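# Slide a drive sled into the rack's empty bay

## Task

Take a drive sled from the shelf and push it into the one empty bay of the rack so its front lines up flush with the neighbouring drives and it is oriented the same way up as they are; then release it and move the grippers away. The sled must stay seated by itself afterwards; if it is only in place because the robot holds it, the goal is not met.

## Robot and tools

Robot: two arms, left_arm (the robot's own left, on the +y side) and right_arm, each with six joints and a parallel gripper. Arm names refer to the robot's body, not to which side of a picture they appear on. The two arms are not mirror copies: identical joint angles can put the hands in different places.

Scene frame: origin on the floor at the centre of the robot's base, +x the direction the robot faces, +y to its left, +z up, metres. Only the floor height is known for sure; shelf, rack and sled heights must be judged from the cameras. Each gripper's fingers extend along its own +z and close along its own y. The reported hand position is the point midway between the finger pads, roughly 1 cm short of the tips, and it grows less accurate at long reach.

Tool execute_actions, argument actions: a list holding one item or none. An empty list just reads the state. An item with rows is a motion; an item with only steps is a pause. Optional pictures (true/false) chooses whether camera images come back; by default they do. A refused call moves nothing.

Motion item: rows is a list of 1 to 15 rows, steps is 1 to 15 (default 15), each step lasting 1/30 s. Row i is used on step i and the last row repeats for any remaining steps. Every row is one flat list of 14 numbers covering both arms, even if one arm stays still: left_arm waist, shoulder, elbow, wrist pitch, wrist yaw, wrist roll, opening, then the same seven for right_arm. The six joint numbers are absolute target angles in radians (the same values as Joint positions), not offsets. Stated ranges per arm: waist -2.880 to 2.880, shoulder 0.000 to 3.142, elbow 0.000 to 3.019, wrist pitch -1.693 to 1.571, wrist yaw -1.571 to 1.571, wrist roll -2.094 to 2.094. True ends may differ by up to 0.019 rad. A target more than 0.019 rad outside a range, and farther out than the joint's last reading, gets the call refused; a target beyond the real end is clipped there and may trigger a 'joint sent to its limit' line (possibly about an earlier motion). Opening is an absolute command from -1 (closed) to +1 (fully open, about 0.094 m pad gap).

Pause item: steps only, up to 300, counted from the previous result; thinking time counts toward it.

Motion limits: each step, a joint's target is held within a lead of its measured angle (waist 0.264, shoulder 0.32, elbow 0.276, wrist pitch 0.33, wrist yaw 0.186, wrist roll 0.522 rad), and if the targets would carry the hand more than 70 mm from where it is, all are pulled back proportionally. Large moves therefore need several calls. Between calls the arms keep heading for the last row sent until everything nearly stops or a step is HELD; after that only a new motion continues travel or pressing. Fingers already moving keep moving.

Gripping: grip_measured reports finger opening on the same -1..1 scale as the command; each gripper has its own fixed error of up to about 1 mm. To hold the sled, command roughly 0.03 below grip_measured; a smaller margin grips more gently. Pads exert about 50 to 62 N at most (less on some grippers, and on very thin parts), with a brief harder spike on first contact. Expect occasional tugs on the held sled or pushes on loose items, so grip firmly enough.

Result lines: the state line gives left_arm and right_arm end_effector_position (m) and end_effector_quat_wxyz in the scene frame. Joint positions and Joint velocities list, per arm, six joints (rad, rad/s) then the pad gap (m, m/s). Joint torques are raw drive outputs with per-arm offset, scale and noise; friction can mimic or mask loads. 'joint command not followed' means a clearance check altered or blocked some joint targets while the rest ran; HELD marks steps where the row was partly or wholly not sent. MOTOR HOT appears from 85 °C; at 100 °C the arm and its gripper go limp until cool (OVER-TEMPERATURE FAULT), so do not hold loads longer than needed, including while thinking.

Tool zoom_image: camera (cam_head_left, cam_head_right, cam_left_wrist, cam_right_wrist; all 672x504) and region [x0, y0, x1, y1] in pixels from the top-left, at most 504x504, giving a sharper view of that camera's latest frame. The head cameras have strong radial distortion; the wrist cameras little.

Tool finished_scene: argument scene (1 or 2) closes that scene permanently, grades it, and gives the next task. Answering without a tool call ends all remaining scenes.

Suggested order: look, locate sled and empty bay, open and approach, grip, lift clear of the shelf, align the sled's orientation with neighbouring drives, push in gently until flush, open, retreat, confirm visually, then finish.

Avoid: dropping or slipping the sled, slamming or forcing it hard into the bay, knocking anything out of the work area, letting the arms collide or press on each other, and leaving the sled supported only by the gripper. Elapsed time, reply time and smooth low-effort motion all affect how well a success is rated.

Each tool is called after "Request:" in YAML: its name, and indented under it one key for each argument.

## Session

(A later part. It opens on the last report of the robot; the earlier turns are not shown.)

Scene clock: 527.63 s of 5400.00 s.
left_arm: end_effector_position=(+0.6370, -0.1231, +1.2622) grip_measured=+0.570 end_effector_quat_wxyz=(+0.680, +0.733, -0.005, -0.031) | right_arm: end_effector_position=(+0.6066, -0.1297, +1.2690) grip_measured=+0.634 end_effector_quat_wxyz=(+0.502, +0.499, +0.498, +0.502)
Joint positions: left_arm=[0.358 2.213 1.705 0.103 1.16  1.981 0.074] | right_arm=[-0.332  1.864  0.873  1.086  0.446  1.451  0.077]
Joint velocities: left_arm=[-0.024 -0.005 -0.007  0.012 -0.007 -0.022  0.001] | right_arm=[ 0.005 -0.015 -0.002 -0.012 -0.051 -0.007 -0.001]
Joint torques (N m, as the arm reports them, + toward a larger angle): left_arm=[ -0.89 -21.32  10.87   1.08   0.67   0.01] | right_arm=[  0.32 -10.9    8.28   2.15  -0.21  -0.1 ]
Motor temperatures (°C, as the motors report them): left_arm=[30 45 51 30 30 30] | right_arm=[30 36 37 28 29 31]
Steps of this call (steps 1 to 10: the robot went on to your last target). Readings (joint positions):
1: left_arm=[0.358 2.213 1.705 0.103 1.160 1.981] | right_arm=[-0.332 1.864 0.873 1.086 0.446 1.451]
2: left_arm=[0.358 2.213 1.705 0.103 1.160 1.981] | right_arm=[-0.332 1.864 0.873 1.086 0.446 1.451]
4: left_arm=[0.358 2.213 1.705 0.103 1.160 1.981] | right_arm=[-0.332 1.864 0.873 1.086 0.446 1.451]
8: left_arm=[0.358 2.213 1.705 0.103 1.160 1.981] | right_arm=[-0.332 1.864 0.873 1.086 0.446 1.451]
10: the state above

Request:
execute_actions:
  actions:
    - {"rows": [[0.366,2.2135,1.745,0.090,1.166,1.998,0.55,-0.340,1.875,0.905,1.100,0.4423,1.46,0.58],[0.366,2.2135,1.745,0.090,1.166,1.998,0.57,-0.340,1.875,0.905,1.100,0.4423,1.46,0.58],[0.366,2.2135,1.745,0.090,1.166,1.998,0.59,-0.340,1.875,0.905,1.100,0.4423,1.46,0.58],[0.366,2.2135,1.745,0.090,1.166,1.998,0.62,-0.340,1.875,0.905,1.100,0.4423,1.46,0.58],[0.366,2.2135,1.745,0.090,1.166,1.998,0.68,-0.340,1.875,0.905,1.100,0.4423,1.46,0.58],[0.366,2.2135,1.745,0.090,1.166,1.998,0.76,-0.340,1.875,0.905,1.100,0.4423,1.46,0.58],[0.366,2.2135,1.745,0.090,1.166,1.998,0.85,-0.340,1.875,0.905,1.100,0.4423,1.46,0.58],[0.366,2.2135,1.745,0.090,1.166,1.998,1.0,-0.340,1.875,0.905,1.100,0.4423,1.46,0.58]], "steps": 15}
  pictures: false

Request:
execute_actions:
  actions:
    - {"steps": 15}

Scene clock: 529.23 s of 5400.00 s.
left_arm: end_effector_position=(+0.6368, -0.1231, +1.2623) grip_measured=+1.000 end_effector_quat_wxyz=(+0.680, +0.733, -0.006, -0.031) | right_arm: end_effector_position=(+0.6066, -0.1296, +1.2686) grip_measured=+0.634 end_effector_quat_wxyz=(+0.502, +0.499, +0.498, +0.501)
Joint positions: left_arm=[0.358 2.213 1.705 0.103 1.161 1.983 0.094] | right_arm=[-0.332  1.865  0.873  1.086  0.446  1.451  0.077]
Joint velocities: left_arm=[ 0.005  0.005  0.002 -0.012 -0.037 -0.022  0.   ] | right_arm=[-0.005 -0.005 -0.007 -0.007  0.022  0.066 -0.001]
Joint torques (N m, as the arm reports them, + toward a larger angle): left_arm=[ -0.23 -20.85  10.71   1.16   0.66  -0.05] | right_arm=[  0.3  -10.92   8.27   2.13  -0.2   -0.1 ]
Motor temperatures (°C, as the motors report them): left_arm=[30 45 51 30 30 30] | right_arm=[30 36 37 28 29 31]
Steps of this call (steps 1 to 15: the robot went on to your last target; steps 16 to 33: nothing new was sent; steps 34 to 48: all 15 steps of this action). Readings (joint positions):
34: left_arm=[0.358 2.213 1.705 0.103 1.160 1.981] | right_arm=[-0.332 1.864 0.873 1.086 0.446 1.451]
35: left_arm=[0.358 2.213 1.705 0.103 1.160 1.981] | right_arm=[-0.332 1.864 0.873 1.086 0.446 1.451]
37: left_arm=[0.358 2.213 1.705 0.103 1.160 1.981] | right_arm=[-0.332 1.864 0.873 1.086 0.446 1.451]
41: left_arm=[0.358 2.213 1.705 0.103 1.161 1.982] | right_arm=[-0.332 1.865 0.873 1.086 0.446 1.451]
48: the state above

Scene clock: 529.73 s of 5400.00 s.
left_arm: end_effector_position=(+0.6368, -0.1231, +1.2623) grip_measured=+1.000 end_effector_quat_wxyz=(+0.680, +0.733, -0.006, -0.031) | right_arm: end_effector_position=(+0.6066, -0.1296, +1.2686) grip_measured=+0.634 end_effector_quat_wxyz=(+0.502, +0.499, +0.498, +0.501)
Joint positions: left_arm=[0.358 2.213 1.705 0.103 1.161 1.983 0.094] | right_arm=[-0.332  1.865  0.873  1.086  0.446  1.451  0.077]
Joint velocities: left_arm=[ 0.005 -0.005  0.002 -0.017 -0.066 -0.051  0.   ] | right_arm=[ 0.005  0.005 -0.017 -0.012 -0.007 -0.051  0.001]
Joint torques (N m, as the arm reports them, + toward a larger angle): left_arm=[ -0.41 -21.03  10.73   0.97   0.64   0.  ] | right_arm=[  0.35 -10.9    8.24   2.14  -0.21  -0.1 ]
Motor temperatures (°C, as the motors report them): left_arm=[30 45 51 30 30 30] | right_arm=[30 36 37 28 29 31]
Steps of this call (steps 1 to 15: the robot went on to your last target). Readings (joint positions):
1: left_arm=[0.358 2.213 1.705 0.103 1.161 1.983] | right_arm=[-0.332 1.865 0.873 1.086 0.446 1.451]
2: left_arm=[0.358 2.213 1.705 0.103 1.161 1.983] | right_arm=[-0.332 1.865 0.873 1.086 0.446 1.451]
4: left_arm=[0.358 2.213 1.705 0.103 1.161 1.983] | right_arm=[-0.332 1.865 0.873 1.086 0.446 1.451]
8: left_arm=[0.358 2.213 1.705 0.103 1.161 1.983] | right_arm=[-0.332 1.865 0.873 1.086 0.446 1.451]
15: the state above
All arms were judged still, so your last target was given up. Only a new action makes them travel on or press farther. Fingers that are still opening or closing keep moving.

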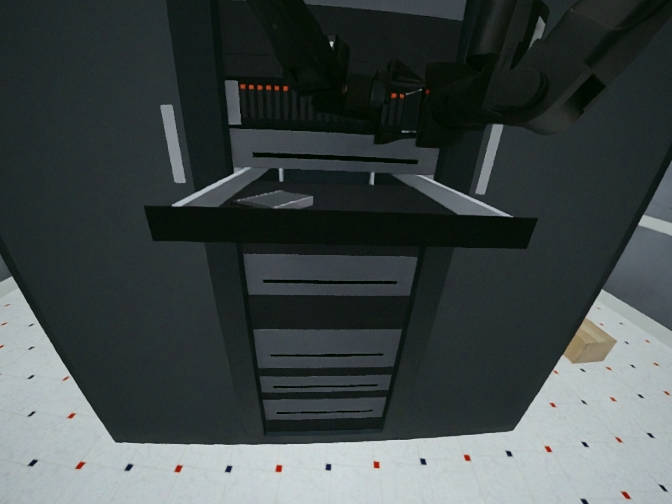

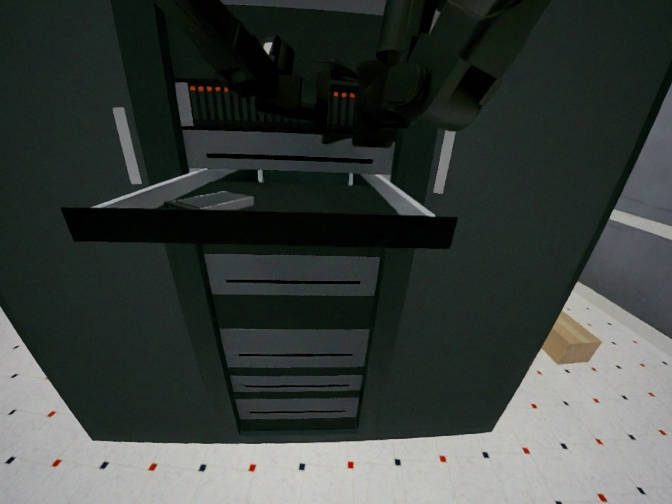

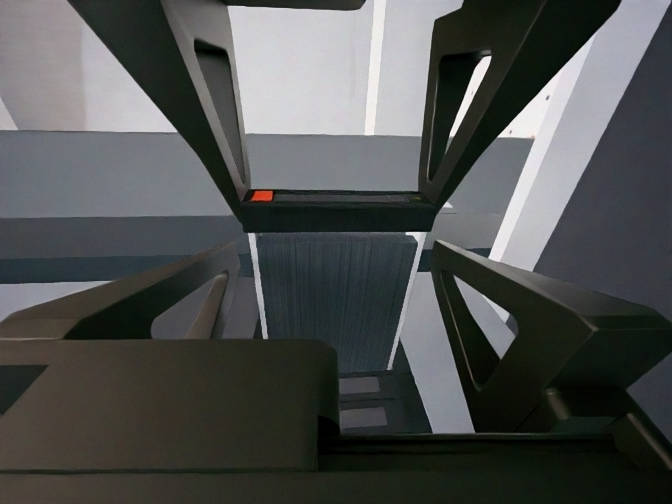

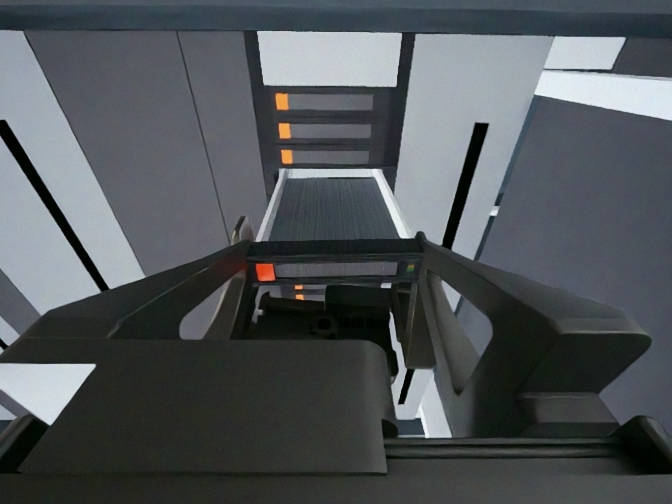

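Request:
execute_actions:
  actions:
    - {"rows": [[0.366,2.177,1.718,0.135,1.167,1.998,1.0,-0.340,1.875,0.905,1.100,0.4423,1.46,0.58],[0.3697,2.1744,1.713,0.1371,1.1707,1.998,1.0,-0.340,1.875,0.905,1.100,0.4423,1.46,0.58],[0.3734,2.1717,1.708,0.1393,1.1744,1.998,1.0,-0.340,1.875,0.905,1.100,0.4423,1.46,0.58],[0.377,2.1691,1.703,0.1414,1.178,1.998,1.0,-0.340,1.875,0.905,1.100,0.4423,1.46,0.58],[0.3807,2.1664,1.698,0.1436,1.1817,1.998,1.0,-0.340,1.875,0.905,1.100,0.4423,1.46,0.58],[0.3844,2.1638,1.693,0.1457,1.1854,1.998,1.0,-0.340,1.875,0.905,1.100,0.4423,1.46,0.58],[0.388,2.1611,1.6876,0.1479,1.189,1.998,1.0,-0.340,1.875,0.905,1.100,0.4423,1.46,0.58],[0.3918,2.1585,1.6825,0.150,1.1927,1.998,1.0,-0.340,1.875,0.905,1.100,0.4423,1.46,0.58],[0.3954,2.1559,1.6774,0.1521,1.1964,1.998,1.0,-0.340,1.875,0.905,1.100,0.4423,1.46,0.58],[0.3991,2.1532,1.6724,0.1543,1.2001,1.998,1.0,-0.340,1.875,0.905,1.100,0.4423,1.46,0.58],[0.4028,2.1506,1.6673,0.1564,1.2038,1.998,1.0,-0.340,1.875,0.905,1.100,0.4423,1.46,0.58],[0.4065,2.1479,1.6622,0.1586,1.2075,1.998,1.0,-0.340,1.875,0.905,1.100,0.4423,1.46,0.58],[0.4101,2.1453,1.6571,0.1607,1.2111,1.998,1.0,-0.340,1.875,0.905,1.100,0.4423,1.46,0.58],[0.4138,2.1426,1.6521,0.1629,1.2148,1.998,1.0,-0.340,1.875,0.905,1.100,0.4423,1.46,0.58],[0.4175,2.140,1.647,0.165,1.2185,1.998,1.0,-0.340,1.875,0.905,1.100,0.4423,1.46,0.58]], "steps": 15}
  pictures: false

Request:
execute_actions:
  actions:
    - {"steps": 20}

Scene clock: 533.43 s of 5400.00 s.
left_arm: end_effector_position=(+0.6370, -0.0907, +1.2733) grip_measured=+1.000 end_effector_quat_wxyz=(+0.689, +0.724, -0.010, -0.027) | right_arm: end_effector_position=(+0.6066, -0.1296, +1.2686) grip_measured=+0.634 end_effector_quat_wxyz=(+0.502, +0.499, +0.498, +0.501)
Joint positions: left_arm=[0.4   2.17  1.651 0.134 1.211 1.983 0.094] | right_arm=[-0.332  1.865  0.873  1.086  0.446  1.451  0.077]
Joint velocities: left_arm=[ 0.122 -0.103 -0.159  0.076  0.11  -0.022  0.   ] | right_arm=[-0.005 -0.005 -0.007 -0.017  0.007  0.007 -0.   ]
Joint torques (N m, as the arm reports them, + toward a larger angle): left_arm=[ -0.43 -22.68   8.3    2.6    0.59   0.  ] | right_arm=[  0.36 -10.86   8.25   2.16  -0.21  -0.1 ]
Motor temperatures (°C, as the motors report them): left_arm=[30 45 50 30 30 30] | right_arm=[30 36 37 28 29 31]
Steps of this call (steps 1 to 90: nothing new was sent; then 0.20 s passed at rest; steps 91 to 105: all 15 steps of this action). Readings (joint positions):
91: left_arm=[0.358 2.213 1.705 0.104 1.162 1.983] | right_arm=[-0.332 1.865 0.873 1.086 0.446 1.451]
92: left_arm=[0.358 2.213 1.705 0.105 1.164 1.983] | right_arm=[-0.332 1.865 0.873 1.086 0.446 1.451]
94: left_arm=[0.359 2.210 1.702 0.108 1.170 1.983] | right_arm=[-0.332 1.865 0.873 1.086 0.446 1.451]
98: left_arm=[0.368 2.196 1.686 0.117 1.185 1.983] | right_arm=[-0.332 1.865 0.873 1.086 0.446 1.451]
105: the state above

Scene clock: 534.10 s of 5400.00 s.
left_arm: end_effector_position=(+0.6378, -0.0836, +1.2724) grip_measured=+1.000 end_effector_quat_wxyz=(+0.689, +0.724, -0.007, -0.026) | right_arm: end_effector_position=(+0.6066, -0.1296, +1.2686) grip_measured=+0.634 end_effector_quat_wxyz=(+0.502, +0.499, +0.498, +0.501)
Joint positions: left_arm=[0.409 2.164 1.639 0.139 1.214 1.983 0.094] | right_arm=[-0.332  1.865  0.873  1.086  0.446  1.451  0.077]
Joint velocities: left_arm=[-0.005 -0.034  0.007 -0.017  0.007 -0.051  0.   ] | right_arm=[-0.005  0.005  0.002 -0.012  0.007 -0.007 -0.001]
Joint torques (N m, as the arm reports them, + toward a larger angle): left_arm=[ -1.13 -22.54   8.43   2.53   0.64  -0.01] | right_arm=[  0.29 -10.83   8.28   2.16  -0.21  -0.1 ]
Motor temperatures (°C, as the motors report them): left_arm=[30 45 50 30 30 30] | right_arm=[30 36 37 28 29 31]
Steps of this call (steps 1 to 20: the robot went on to your last target). Readings (joint positions):
1: left_arm=[0.404 2.168 1.646 0.135 1.213 1.983] | right_arm=[-0.332 1.865 0.873 1.086 0.446 1.451]
2: left_arm=[0.407 2.166 1.643 0.137 1.214 1.983] | right_arm=[-0.332 1.865 0.873 1.086 0.446 1.451]
4: left_arm=[0.409 2.164 1.639 0.139 1.214 1.983] | right_arm=[-0.332 1.865 0.873 1.086 0.446 1.451]
8: left_arm=[0.409 2.164 1.639 0.139 1.214 1.983] | right_arm=[-0.332 1.865 0.873 1.086 0.446 1.451]
20: the state above

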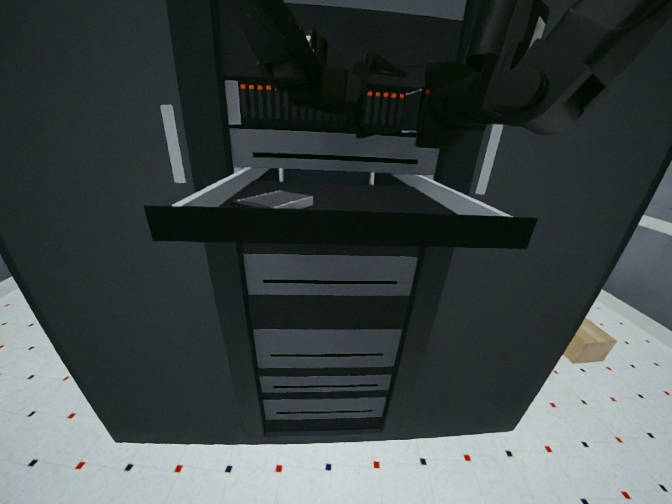

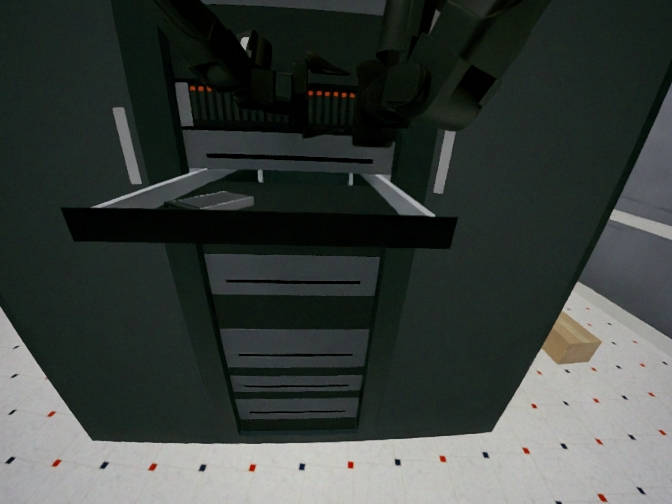

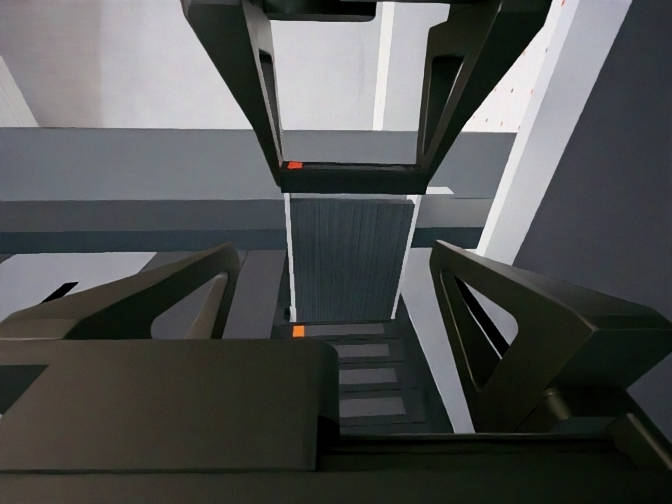

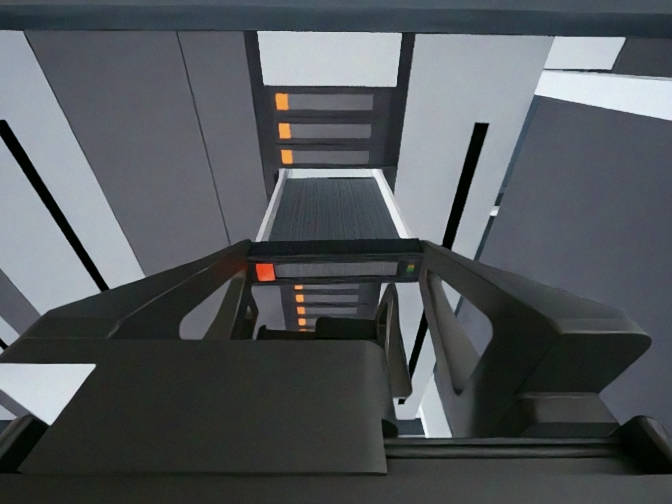

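Request:
execute_actions:
  actions:
    - {"rows": [[0.4231,2.1385,1.6417,0.1669,1.2241,1.998,1.0,-0.340,1.875,0.905,1.100,0.4423,1.46,0.58],[0.4287,2.137,1.6364,0.1688,1.2297,1.998,1.0,-0.340,1.875,0.905,1.100,0.4423,1.46,0.58],[0.4343,2.1355,1.6311,0.1707,1.2353,1.998,1.0,-0.340,1.875,0.905,1.100,0.4423,1.46,0.58],[0.4399,2.134,1.6258,0.1726,1.2409,1.998,1.0,-0.340,1.875,0.905,1.100,0.4423,1.46,0.58],[0.4455,2.1325,1.6205,0.1745,1.2465,1.998,1.0,-0.340,1.875,0.905,1.100,0.4423,1.46,0.58],[0.4511,2.131,1.6152,0.1764,1.2521,1.998,1.0,-0.340,1.875,0.905,1.100,0.4423,1.46,0.58],[0.4567,2.1295,1.6099,0.1783,1.2577,1.998,1.0,-0.340,1.875,0.905,1.100,0.4423,1.46,0.58],[0.4623,2.128,1.6046,0.1802,1.2633,1.998,1.0,-0.340,1.875,0.905,1.100,0.4423,1.46,0.58],[0.4679,2.1265,1.5993,0.1821,1.2689,1.998,1.0,-0.340,1.875,0.905,1.100,0.4423,1.46,0.58],[0.4735,2.125,1.594,0.184,1.2745,1.998,1.0,-0.340,1.875,0.905,1.100,0.4423,1.46,0.58]], "steps": 15}
  pictures: false

Request:
execute_actions:
  actions:
    - {"steps": 20}

Scene clock: 536.50 s of 5400.00 s.
left_arm: end_effector_position=(+0.6344, -0.0487, +1.2583) grip_measured=+1.000 end_effector_quat_wxyz=(+0.693, +0.720, +0.002, -0.038) | right_arm: end_effector_position=(+0.6066, -0.1296, +1.2686) grip_measured=+0.634 end_effector_quat_wxyz=(+0.502, +0.499, +0.498, +0.501)
Joint positions: left_arm=[0.459 2.152 1.58  0.16  1.27  1.983 0.094] | right_arm=[-0.332  1.865  0.873  1.086  0.446  1.451  0.077]
Joint velocities: left_arm=[-0.005 -0.005 -0.002  0.002  0.066 -0.022  0.   ] | right_arm=[-0.005 -0.005 -0.012 -0.012 -0.007  0.022  0.001]
Joint torques (N m, as the arm reports them, + toward a larger angle): left_arm=[  0.35 -22.57   8.64   2.59   0.72  -0.02] | right_arm=[  0.29 -10.91   8.27   2.14  -0.2   -0.1 ]
Motor temperatures (°C, as the motors report them): left_arm=[30 45 50 30 30 30] | right_arm=[30 36 37 28 29 31]
Steps of this call (steps 1 to 15: the robot went on to your last target; steps 16 to 57: nothing new was sent; steps 58 to 72: all 15 steps of this action). Readings (joint positions):
58: left_arm=[0.409 2.164 1.639 0.139 1.216 1.983] | right_arm=[-0.332 1.865 0.873 1.086 0.446 1.451]
59: left_arm=[0.410 2.164 1.638 0.139 1.221 1.983] | right_arm=[-0.332 1.865 0.873 1.086 0.446 1.451]
61: left_arm=[0.413 2.163 1.632 0.142 1.231 1.983] | right_arm=[-0.332 1.865 0.873 1.086 0.446 1.451]
65: left_arm=[0.430 2.158 1.610 0.148 1.254 1.983] | right_arm=[-0.332 1.865 0.873 1.086 0.446 1.451]
72: the state above

Scene clock: 537.17 s of 5400.00 s.
left_arm: end_effector_position=(+0.6344, -0.0487, +1.2583) grip_measured=+1.000 end_effector_quat_wxyz=(+0.693, +0.720, +0.002, -0.038) | right_arm: end_effector_position=(+0.6066, -0.1296, +1.2686) grip_measured=+0.634 end_effector_quat_wxyz=(+0.502, +0.499, +0.498, +0.501)
Joint positions: left_arm=[0.459 2.152 1.58  0.16  1.27  1.983 0.094] | right_arm=[-0.332  1.865  0.873  1.086  0.446  1.451  0.077]
Joint velocities: left_arm=[ 0.005  0.005  0.002 -0.007 -0.051 -0.022  0.   ] | right_arm=[-0.005  0.005 -0.002 -0.002 -0.037  0.007 -0.001]
Joint torques (N m, as the arm reports them, + toward a larger angle): left_arm=[ -0.5  -22.72   8.67   2.39   0.66  -0.01] | right_arm=[  0.37 -10.86   8.27   2.15  -0.21  -0.1 ]
Motor temperatures (°C, as the motors report them): left_arm=[30 45 50 30 30 30] | right_arm=[30 36 37 28 29 31]
Steps of this call (steps 1 to 15: the robot went on to your last target; steps 16 to 20: nothing new was sent). Readings (joint positions):
1: left_arm=[0.459 2.152 1.580 0.160 1.270 1.983] | right_arm=[-0.332 1.865 0.873 1.086 0.446 1.451]
2: left_arm=[0.459 2.152 1.580 0.160 1.270 1.983] | right_arm=[-0.332 1.865 0.873 1.086 0.446 1.451]
4: left_arm=[0.459 2.152 1.580 0.160 1.270 1.983] | right_arm=[-0.332 1.865 0.873 1.086 0.446 1.451]
8: left_arm=[0.459 2.152 1.580 0.160 1.270 1.983] | right_arm=[-0.332 1.865 0.873 1.086 0.446 1.451]
20: the state above
All arms were judged still, so your last target was given up. Only a new action makes them travel on or press farther. Fingers that are still opening or closing keep moving.

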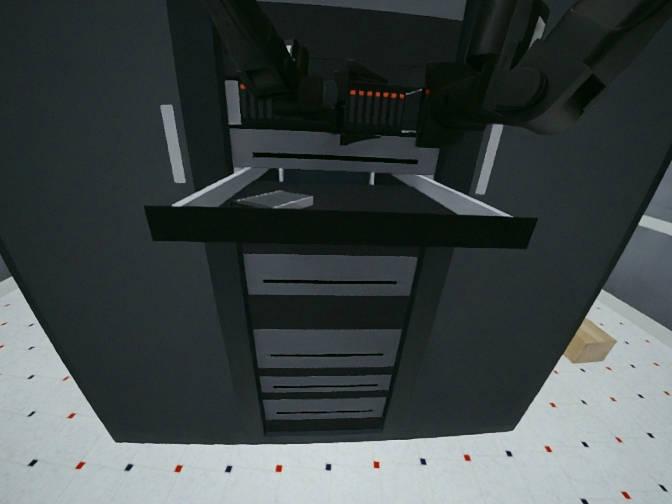

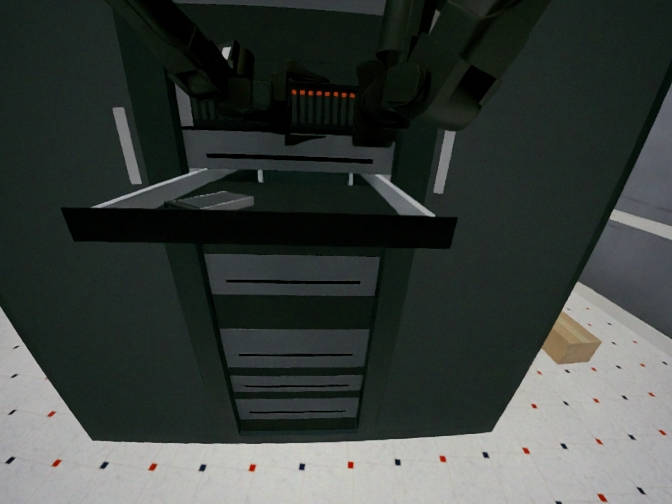

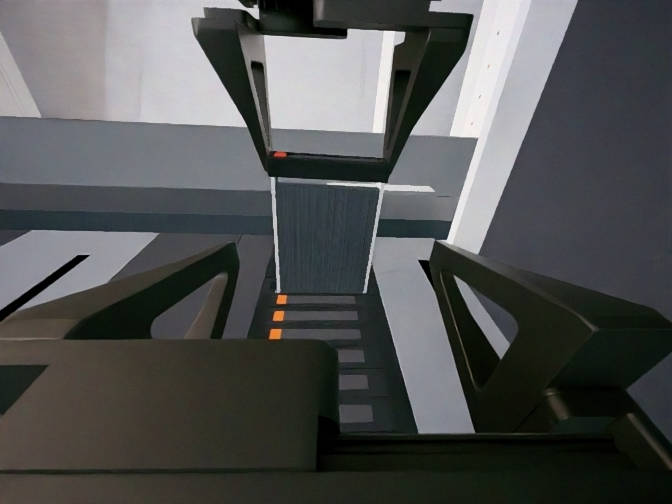

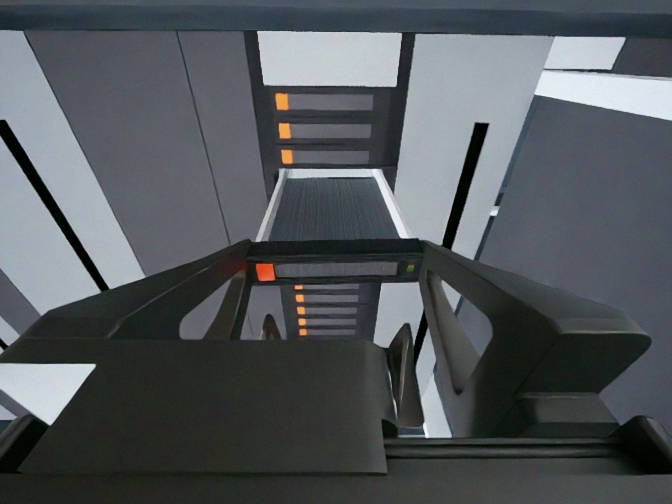

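Request:
zoom_image:
  camera: "cam_left_wrist"
  region: [255, 250, 395, 330]

Request:
zoom_image:
  camera: "cam_right_wrist"
  region: [260, 140, 410, 200]

Region (255, 250, 395, 330) of cam_left_wrist's 672x504 image, scaled by 3.600, with more detail than that image has; it fills the top 288 rows of this view, and the rest is white.

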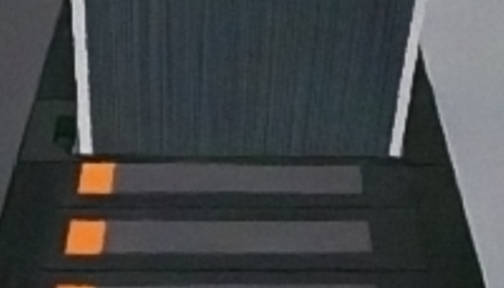

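Region (260, 140, 410, 200) of cam_right_wrist's 672x504 image, scaled by 3.360, with more detail than that image has; it fills the top 202 rows of this view, and the rest is white.

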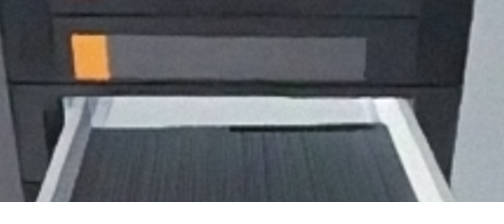

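Request:
execute_actions:
  actions:
    - {"rows": [[0.463,2.125,1.594,0.184,1.2745,1.998,1.0,-0.348,1.878,0.925,1.073,0.442,1.46,0.58],[0.463,2.125,1.594,0.184,1.2745,1.998,1.0,-0.349,1.880,0.925,1.072,0.4415,1.46,0.58],[0.463,2.125,1.594,0.184,1.2745,1.998,1.0,-0.3497,1.8812,0.925,1.0705,0.4406,1.46,0.58],[0.463,2.125,1.594,0.184,1.2745,1.998,1.0,-0.3504,1.8824,0.925,1.069,0.4397,1.46,0.58],[0.463,2.125,1.594,0.184,1.2745,1.998,1.0,-0.3511,1.8836,0.927,1.0675,0.4388,1.46,0.58],[0.463,2.125,1.594,0.184,1.2745,1.998,1.0,-0.3518,1.8848,0.9295,1.066,0.4379,1.46,0.58],[0.463,2.125,1.594,0.184,1.2745,1.998,1.0,-0.3525,1.886,0.932,1.0645,0.437,1.46,0.58],[0.463,2.125,1.594,0.184,1.2745,1.998,1.0,-0.3532,1.8872,0.9345,1.063,0.4361,1.46,0.58],[0.463,2.125,1.594,0.184,1.2745,1.998,1.0,-0.3539,1.8884,0.937,1.0615,0.4352,1.46,0.58],[0.463,2.125,1.594,0.184,1.2745,1.998,1.0,-0.3546,1.8896,0.939,1.060,0.4343,1.46,0.58],[0.463,2.125,1.594,0.184,1.2745,1.998,1.0,-0.3553,1.8908,0.941,1.0585,0.4336,1.46,0.58],[0.463,2.125,1.594,0.184,1.2745,1.998,1.0,-0.356,1.892,0.943,1.057,0.433,1.46,0.58]], "steps": 15}
  pictures: false

Request:
execute_actions:
  actions:
    - {"steps": 20}

Scene clock: 544.90 s of 5400.00 s.
left_arm: end_effector_position=(+0.6344, -0.0487, +1.2583) grip_measured=+1.000 end_effector_quat_wxyz=(+0.693, +0.720, +0.002, -0.038) | right_arm: end_effector_position=(+0.6105, -0.1281, +1.2676) grip_measured=+0.634 end_effector_quat_wxyz=(+0.500, +0.498, +0.500, +0.502)
Joint positions: left_arm=[0.459 2.152 1.58  0.16  1.27  1.983 0.094] | right_arm=[-0.334  1.87   0.885  1.076  0.439  1.452  0.077]
Joint velocities: left_arm=[ 0.005  0.005 -0.002 -0.012 -0.022 -0.037  0.   ] | right_arm=[-0.005 -0.005  0.002 -0.022 -0.051 -0.037 -0.   ]
Joint torques (N m, as the arm reports them, + toward a larger angle): left_arm=[ -1.05 -22.69   8.62   2.35   0.66   0.02] | right_arm=[ -0.7  -10.3   10.22   0.79  -0.31  -0.11]
Motor temperatures (°C, as the motors report them): left_arm=[30 46 49 30 30 30] | right_arm=[30 36 37 28 29 31]
Steps of this call (steps 1 to 90: nothing new was sent; then 4.23 s passed at rest; steps 91 to 105: all 15 steps of this action). Readings (joint positions):
91: left_arm=[0.459 2.152 1.580 0.160 1.270 1.983] | right_arm=[-0.332 1.865 0.873 1.086 0.446 1.451]
92: left_arm=[0.459 2.152 1.580 0.160 1.270 1.983] | right_arm=[-0.332 1.865 0.873 1.084 0.446 1.451]
94: left_arm=[0.459 2.152 1.580 0.160 1.270 1.983] | right_arm=[-0.332 1.866 0.873 1.082 0.444 1.451]
98: left_arm=[0.459 2.152 1.580 0.160 1.270 1.983] | right_arm=[-0.333 1.869 0.880 1.078 0.442 1.451]
105: the state above

Scene clock: 545.57 s of 5400.00 s.
left_arm: end_effector_position=(+0.6344, -0.0487, +1.2583) grip_measured=+1.000 end_effector_quat_wxyz=(+0.693, +0.720, +0.002, -0.038) | right_arm: end_effector_position=(+0.6105, -0.1281, +1.2676) grip_measured=+0.634 end_effector_quat_wxyz=(+0.500, +0.498, +0.500, +0.502)
Joint positions: left_arm=[0.459 2.152 1.58  0.16  1.27  1.983 0.094] | right_arm=[-0.334  1.87   0.885  1.076  0.439  1.452  0.077]
Joint velocities: left_arm=[-0.005  0.015  0.012 -0.007 -0.051 -0.037  0.   ] | right_arm=[-0.015 -0.005 -0.002  0.017  0.022 -0.081  0.   ]
Joint torques (N m, as the arm reports them, + toward a larger angle): left_arm=[ -0.7  -22.45   8.59   2.52   0.65  -0.01] | right_arm=[ -0.9  -10.29  10.23   0.83  -0.32  -0.11]
Motor temperatures (°C, as the motors report them): left_arm=[30 46 49 30 30 30] | right_arm=[30 36 37 28 29 31]
Steps of this call (steps 1 to 15: the robot went on to your last target; steps 16 to 20: nothing new was sent). Readings (joint positions):
1: left_arm=[0.459 2.152 1.580 0.160 1.270 1.983] | right_arm=[-0.334 1.870 0.885 1.076 0.439 1.452]
2: left_arm=[0.459 2.152 1.580 0.160 1.270 1.983] | right_arm=[-0.334 1.870 0.885 1.076 0.439 1.452]
4: left_arm=[0.459 2.152 1.580 0.160 1.270 1.983] | right_arm=[-0.334 1.870 0.885 1.076 0.439 1.452]
8: left_arm=[0.459 2.152 1.580 0.160 1.270 1.983] | right_arm=[-0.334 1.870 0.885 1.076 0.439 1.452]
20: the state above
All arms were judged still, so your last target was given up. Only a new action makes them travel on or press farther. Fingers that are still opening or closing keep moving.

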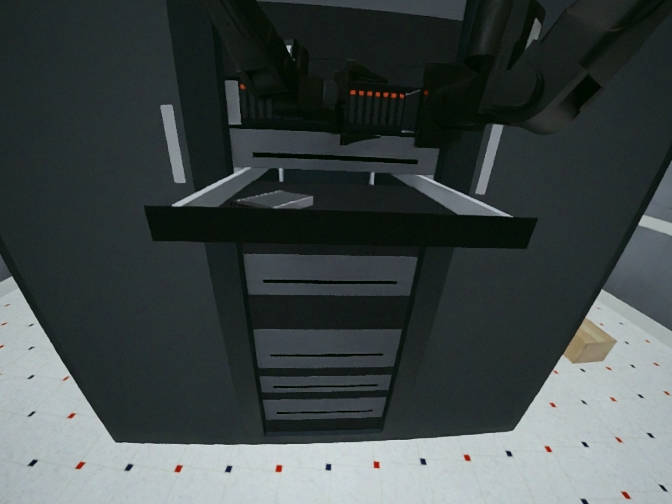

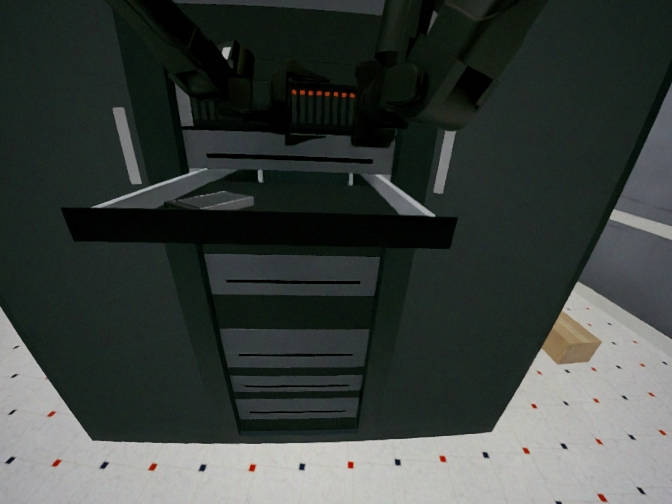

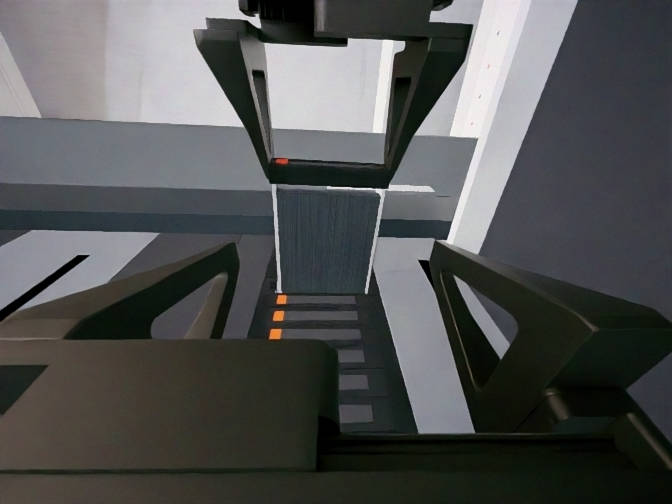

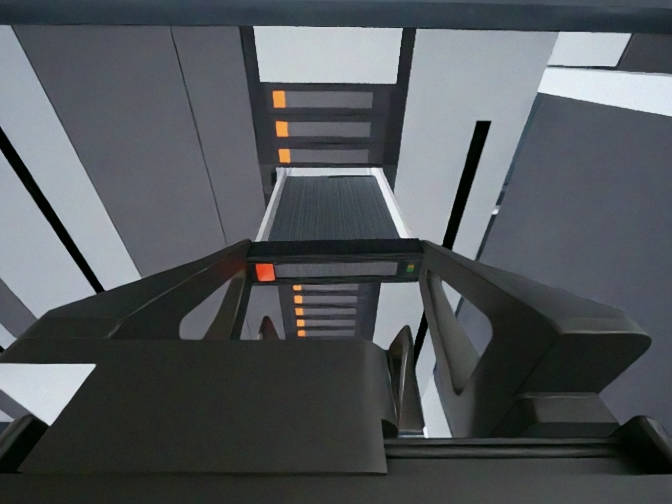

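Request:
execute_actions:
  actions: []

Scene clock: 547.83 s of 5400.00 s.
left_arm: end_effector_position=(+0.6344, -0.0487, +1.2583) grip_measured=+1.000 end_effector_quat_wxyz=(+0.693, +0.720, +0.002, -0.038) | right_arm: end_effector_position=(+0.6105, -0.1281, +1.2676) grip_measured=+0.634 end_effector_quat_wxyz=(+0.500, +0.498, +0.500, +0.502)
Joint positions: left_arm=[0.459 2.152 1.58  0.16  1.27  1.983 0.094] | right_arm=[-0.334  1.87   0.885  1.076  0.439  1.452  0.077]
Joint velocities: left_arm=[-0.015 -0.005 -0.007 -0.012 -0.11  -0.007  0.   ] | right_arm=[ 0.005 -0.015 -0.012  0.027 -0.051 -0.066 -0.   ]
Joint torques (N m, as the arm reports them, + toward a larger angle): left_arm=[ -0.75 -22.92   8.69   2.39   0.69  -0.04] | right_arm=[ -0.82 -10.31  10.25   0.81  -0.31  -0.11]
Motor temperatures (°C, as the motors report them): left_arm=[30 46 49 30 30 30] | right_arm=[30 36 37 28 29 31]
Steps of this call (steps 1 to 68: nothing new was sent). Readings (joint positions):
1: left_arm=[0.459 2.152 1.580 0.160 1.270 1.983] | right_arm=[-0.334 1.870 0.885 1.076 0.439 1.452]
2: left_arm=[0.459 2.152 1.580 0.160 1.270 1.983] | right_arm=[-0.334 1.870 0.885 1.076 0.439 1.452]
4: left_arm=[0.459 2.152 1.580 0.160 1.270 1.983] | right_arm=[-0.334 1.870 0.885 1.076 0.439 1.452]
8: left_arm=[0.459 2.152 1.580 0.160 1.270 1.983] | right_arm=[-0.334 1.870 0.885 1.076 0.439 1.452]
68: the state above

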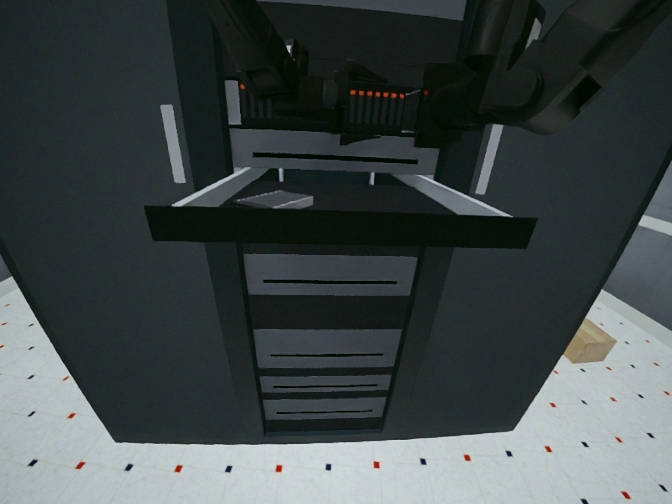

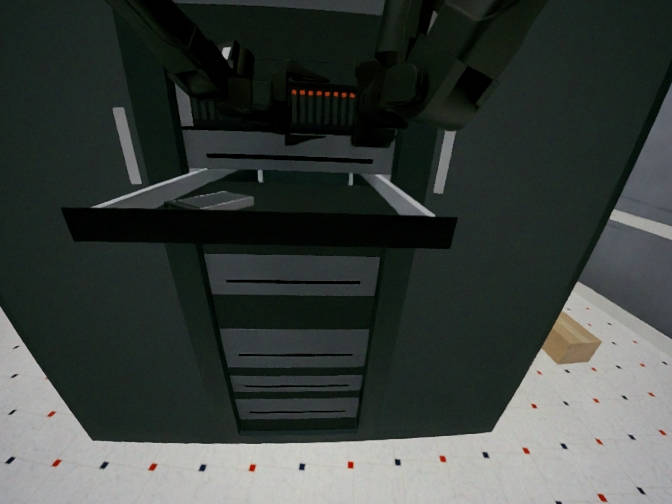

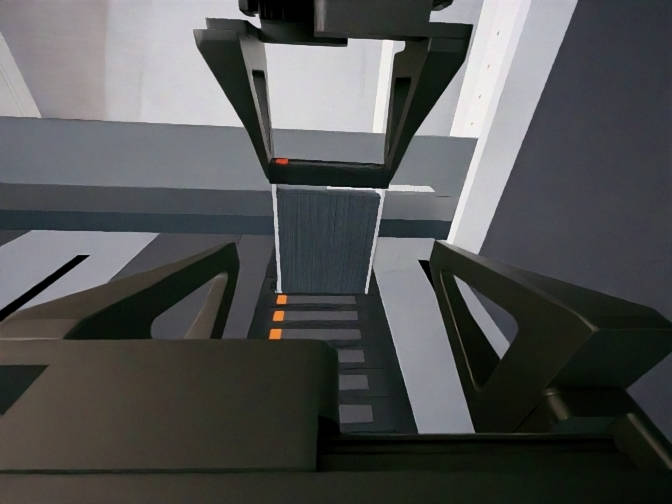

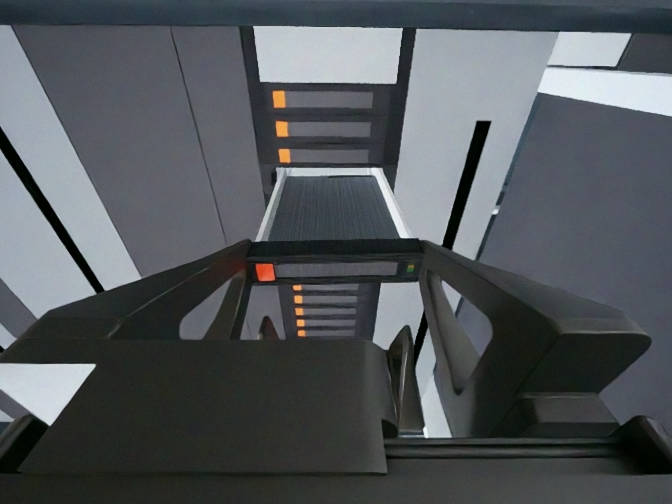

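Request:
zoom_image:
  camera: "cam_right_wrist"
  region: [250, 130, 420, 250]

Request:
zoom_image:
  camera: "cam_left_wrist"
  region: [245, 150, 415, 340]

Region (250, 130, 420, 250) of cam_right_wrist's 672x504 image, scaled by 2.965, with more detail than that image has; it fills the top 356 rows of this view, and the rest is white.

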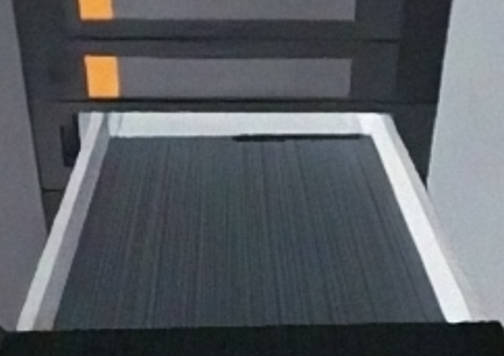

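Region (245, 150, 415, 340) of cam_left_wrist's 672x504 image, scaled by 2.653, with more detail than that image has; it fills the left 451 columns of this view, and the rest is white.

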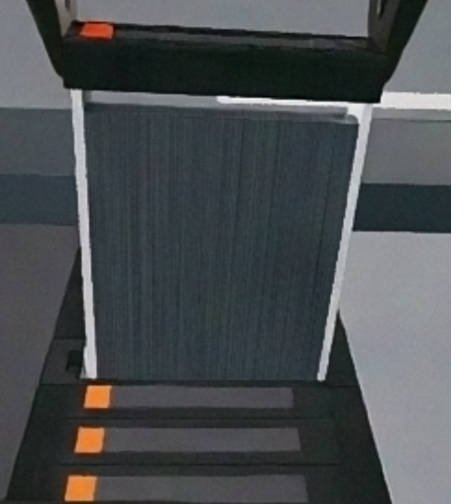

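Request:
execute_actions:
  actions:
    - {"rows": [[0.463,2.125,1.594,0.184,1.2745,1.998,1.0,-0.355,1.880,0.912,1.1055,0.433,1.46,0.58]], "steps": 15}
  pictures: false

Scene clock: 552.17 s of 5400.00 s.
left_arm: end_effector_position=(+0.6344, -0.0487, +1.2584) grip_measured=+1.000 end_effector_quat_wxyz=(+0.693, +0.719, +0.002, -0.038) | right_arm: end_effector_position=(+0.6107, -0.1288, +1.2680) grip_measured=+0.634 end_effector_quat_wxyz=(+0.500, +0.498, +0.500, +0.502)
Joint positions: left_arm=[0.459 2.152 1.58  0.16  1.27  1.983 0.094] | right_arm=[-0.335  1.87   0.885  1.078  0.438  1.452  0.077]
Joint velocities: left_arm=[ 0.005  0.005 -0.002 -0.017 -0.037 -0.022  0.   ] | right_arm=[ 0.015  0.005 -0.007  0.007  0.007 -0.022 -0.   ]
Joint torques (N m, as the arm reports them, + toward a larger angle): left_arm=[ -0.68 -22.41   8.6    2.46   0.66   0.  ] | right_arm=[ -0.66 -11.03   8.01   2.73  -0.28  -0.11]
Motor temperatures (°C, as the motors report them): left_arm=[30 46 48 30 30 30] | right_arm=[30 36 37 28 29 31]
Steps of this call (steps 1 to 90: nothing new was sent; then 0.83 s passed at rest; steps 91 to 105: all 15 steps of this action). Readings (joint positions):
91: left_arm=[0.459 2.152 1.580 0.160 1.270 1.983] | right_arm=[-0.334 1.870 0.885 1.077 0.439 1.452]
92: left_arm=[0.459 2.152 1.580 0.160 1.270 1.983] | right_arm=[-0.335 1.870 0.885 1.078 0.439 1.452]
94: left_arm=[0.459 2.152 1.580 0.160 1.270 1.983] | right_arm=[-0.335 1.870 0.885 1.078 0.439 1.452]
98: left_arm=[0.459 2.152 1.580 0.160 1.270 1.983] | right_arm=[-0.335 1.870 0.885 1.078 0.438 1.452]
105: the state above

Request:
execute_actions:
  actions:
    - {"rows": [[0.463,2.125,1.594,0.184,1.2745,1.998,1.0,-0.358,1.878,0.905,1.111,0.432,1.46,0.58]], "steps": 15}
  pictures: true

Request:
zoom_image:
  camera: "cam_right_wrist"
  region: [260, 140, 410, 200]

Request:
zoom_image:
  camera: "cam_left_wrist"
  region: [255, 250, 395, 330]

Scene clock: 553.43 s of 5400.00 s.
left_arm: end_effector_position=(+0.6344, -0.0487, +1.2584) grip_measured=+1.000 end_effector_quat_wxyz=(+0.693, +0.719, +0.002, -0.038) | right_arm: end_effector_position=(+0.6112, -0.1298, +1.2686) grip_measured=+0.634 end_effector_quat_wxyz=(+0.501, +0.498, +0.499, +0.503)
Joint positions: left_arm=[0.459 2.152 1.58  0.16  1.27  1.983 0.094] | right_arm=[-0.338  1.87   0.885  1.081  0.436  1.452  0.077]
Joint velocities: left_arm=[-0.005  0.005  0.017 -0.002  0.007 -0.037  0.   ] | right_arm=[-0.005 -0.005 -0.002 -0.032 -0.037  0.022 -0.001]
Joint torques (N m, as the arm reports them, + toward a larger angle): left_arm=[ -0.89 -22.38   8.63   2.4    0.66  -0.04] | right_arm=[ -0.61 -11.3    7.4    2.83  -0.22  -0.11]
Motor temperatures (°C, as the motors report them): left_arm=[30 46 48 30 30 30] | right_arm=[30 36 37 28 29 31]
Steps of this call (steps 1 to 15: the robot went on to your last target; steps 16 to 23: nothing new was sent; steps 24 to 38: all 15 steps of this action). Readings (joint positions):
24: left_arm=[0.459 2.152 1.580 0.160 1.270 1.983] | right_arm=[-0.335 1.870 0.885 1.079 0.438 1.452]
25: left_arm=[0.459 2.152 1.580 0.160 1.270 1.983] | right_arm=[-0.336 1.870 0.885 1.080 0.438 1.452]
27: left_arm=[0.459 2.152 1.580 0.160 1.270 1.983] | right_arm=[-0.337 1.870 0.885 1.080 0.436 1.452]
31: left_arm=[0.459 2.152 1.580 0.160 1.270 1.983] | right_arm=[-0.338 1.870 0.885 1.081 0.436 1.452]
38: the state above

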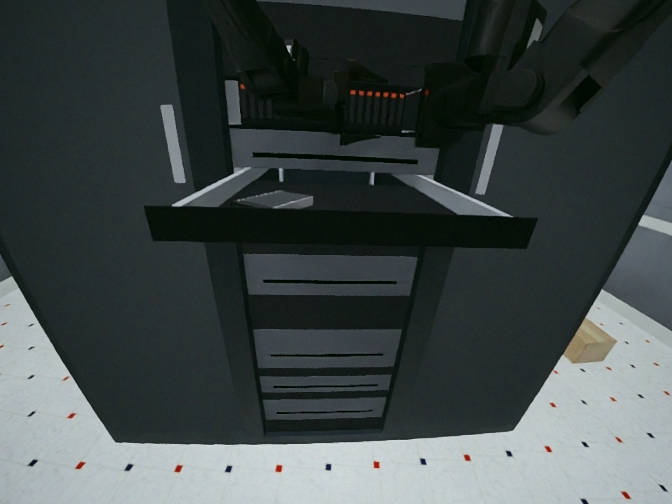

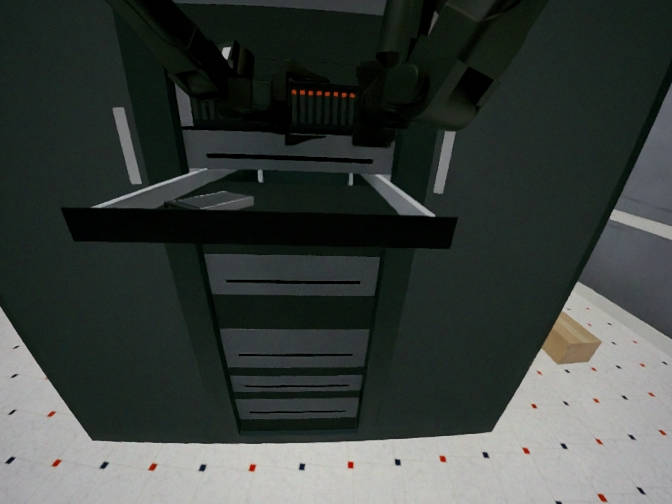

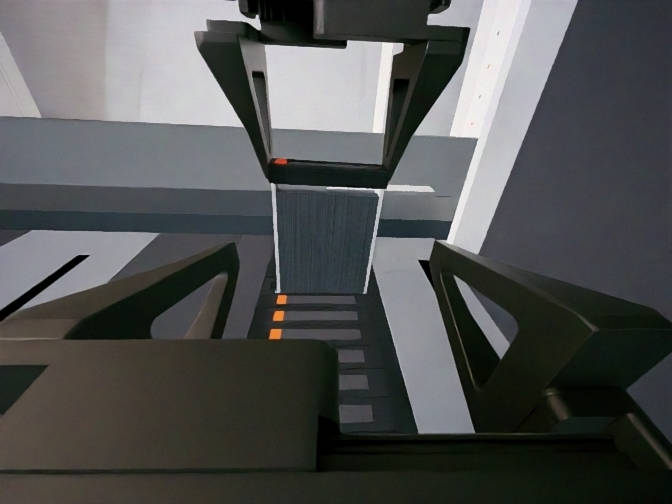

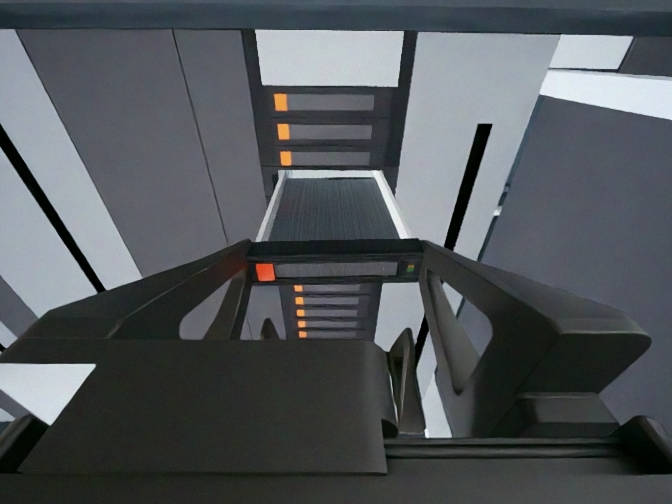

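Region (260, 140, 410, 200) of cam_right_wrist's 672x504 image, scaled by 3.360, with more detail than that image has; it fills the top 202 rows of this view, and the rest is white.

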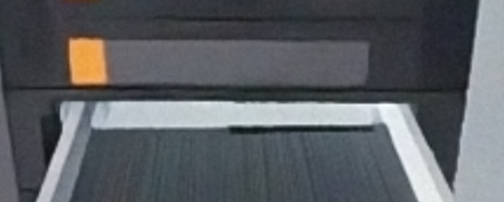

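Region (255, 250, 395, 330) of cam_left_wrist's 672x504 image, scaled by 3.600, with more detail than that image has; it fills the top 288 rows of this view, and the rest is white.

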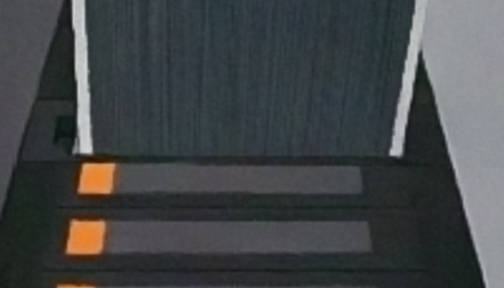

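Request:
execute_actions:
  actions:
    - {"rows": [[0.463,2.125,1.594,0.184,1.2745,1.998,1.0,-0.359,1.881,0.925,1.075,0.432,1.46,0.58],[0.463,2.125,1.594,0.184,1.2745,1.998,1.0,-0.359,1.881,0.928,1.072,0.432,1.46,0.58],[0.463,2.125,1.594,0.184,1.2745,1.998,1.0,-0.359,1.882,0.931,1.070,0.432,1.46,0.58],[0.463,2.125,1.594,0.184,1.2745,1.998,1.0,-0.3595,1.882,0.933,1.069,0.432,1.46,0.58]], "steps": 10}
  pictures: false

Scene clock: 556.37 s of 5400.00 s.
left_arm: end_effector_position=(+0.6344, -0.0487, +1.2584) grip_measured=+1.000 end_effector_quat_wxyz=(+0.693, +0.719, +0.002, -0.038) | right_arm: end_effector_position=(+0.6112, -0.1298, +1.2686) grip_measured=+0.634 end_effector_quat_wxyz=(+0.501, +0.498, +0.499, +0.503)
Joint positions: left_arm=[0.459 2.152 1.58  0.16  1.27  1.983 0.094] | right_arm=[-0.338  1.87   0.885  1.081  0.436  1.452  0.077]
Joint velocities: left_arm=[ 0.005 -0.015 -0.007 -0.012  0.051 -0.051  0.   ] | right_arm=[-0.005 -0.015 -0.012 -0.017 -0.022  0.037 -0.001]
Joint torques (N m, as the arm reports them, + toward a larger angle): left_arm=[ -1.03 -22.81   8.61   2.42   0.66   0.  ] | right_arm=[ -0.94 -10.9    9.51   1.1   -0.22  -0.11]
Motor temperatures (°C, as the motors report them): left_arm=[30 46 48 30 30 30] | right_arm=[30 36 37 28 29 31]
Steps of this call (steps 1 to 15: the robot went on to your last target; steps 16 to 78: nothing new was sent; steps 79 to 88: all 10 steps of this action). Readings (joint positions):
79: left_arm=[0.459 2.152 1.580 0.160 1.270 1.983] | right_arm=[-0.338 1.870 0.885 1.081 0.436 1.452]
80: left_arm=[0.459 2.152 1.580 0.160 1.270 1.983] | right_arm=[-0.338 1.870 0.885 1.081 0.436 1.452]
82: left_arm=[0.459 2.152 1.580 0.160 1.270 1.983] | right_arm=[-0.338 1.870 0.885 1.081 0.436 1.452]
86: left_arm=[0.459 2.152 1.580 0.160 1.270 1.983] | right_arm=[-0.338 1.870 0.885 1.081 0.436 1.452]
88: the state above

Request:
execute_actions:
  actions:
    - {"rows": [[0.463,2.125,1.594,0.184,1.2745,1.998,1.0,-0.360,1.883,0.935,1.068,0.432,1.46,0.58],[0.463,2.125,1.594,0.184,1.2745,1.998,1.0,-0.3605,1.8835,0.936,1.0675,0.432,1.46,0.58],[0.463,2.125,1.594,0.184,1.2745,1.998,1.0,-0.361,1.884,0.937,1.067,0.4315,1.46,0.58],[0.463,2.125,1.594,0.184,1.2745,1.998,1.0,-0.3615,1.8845,0.938,1.0665,0.431,1.46,0.58],[0.463,2.125,1.594,0.184,1.2745,1.998,1.0,-0.362,1.885,0.939,1.066,0.4305,1.46,0.58],[0.463,2.125,1.594,0.184,1.2745,1.998,1.0,-0.362,1.8855,0.940,1.0655,0.430,1.46,0.58]], "steps": 12}
  pictures: false

Scene clock: 560.30 s of 5400.00 s.
left_arm: end_effector_position=(+0.6344, -0.0487, +1.2584) grip_measured=+1.000 end_effector_quat_wxyz=(+0.693, +0.719, +0.002, -0.038) | right_arm: end_effector_position=(+0.6112, -0.1297, +1.2684) grip_measured=+0.634 end_effector_quat_wxyz=(+0.500, +0.497, +0.499, +0.503)
Joint positions: left_arm=[0.459 2.152 1.58  0.16  1.27  1.983 0.094] | right_arm=[-0.338  1.87   0.885  1.08   0.434  1.452  0.077]
Joint velocities: left_arm=[ 0.005 -0.015 -0.002  0.017 -0.022 -0.037  0.   ] | right_arm=[-0.005 -0.005 -0.027  0.022  0.022  0.051 -0.   ]
Joint torques (N m, as the arm reports them, + toward a larger angle): left_arm=[ -0.53 -22.47   8.67   2.51   0.64  -0.02] | right_arm=[ -1.03 -10.82  10.02   0.98  -0.23  -0.1 ]
Motor temperatures (°C, as the motors report them): left_arm=[30 46 48 30 30 30] | right_arm=[30 36 37 28 29 31]
Steps of this call (steps 1 to 15: the robot went on to your last target; steps 16 to 90: nothing new was sent; then 0.53 s passed at rest; steps 91 to 102: all 12 steps of this action). Readings (joint positions):
91: left_arm=[0.459 2.152 1.580 0.160 1.270 1.983] | right_arm=[-0.338 1.870 0.885 1.080 0.436 1.452]
92: left_arm=[0.459 2.152 1.580 0.160 1.270 1.983] | right_arm=[-0.338 1.870 0.885 1.080 0.436 1.452]
94: left_arm=[0.459 2.152 1.580 0.160 1.270 1.983] | right_arm=[-0.338 1.870 0.885 1.080 0.435 1.452]
98: left_arm=[0.459 2.152 1.580 0.160 1.270 1.983] | right_arm=[-0.338 1.870 0.885 1.080 0.434 1.452]
102: the state above


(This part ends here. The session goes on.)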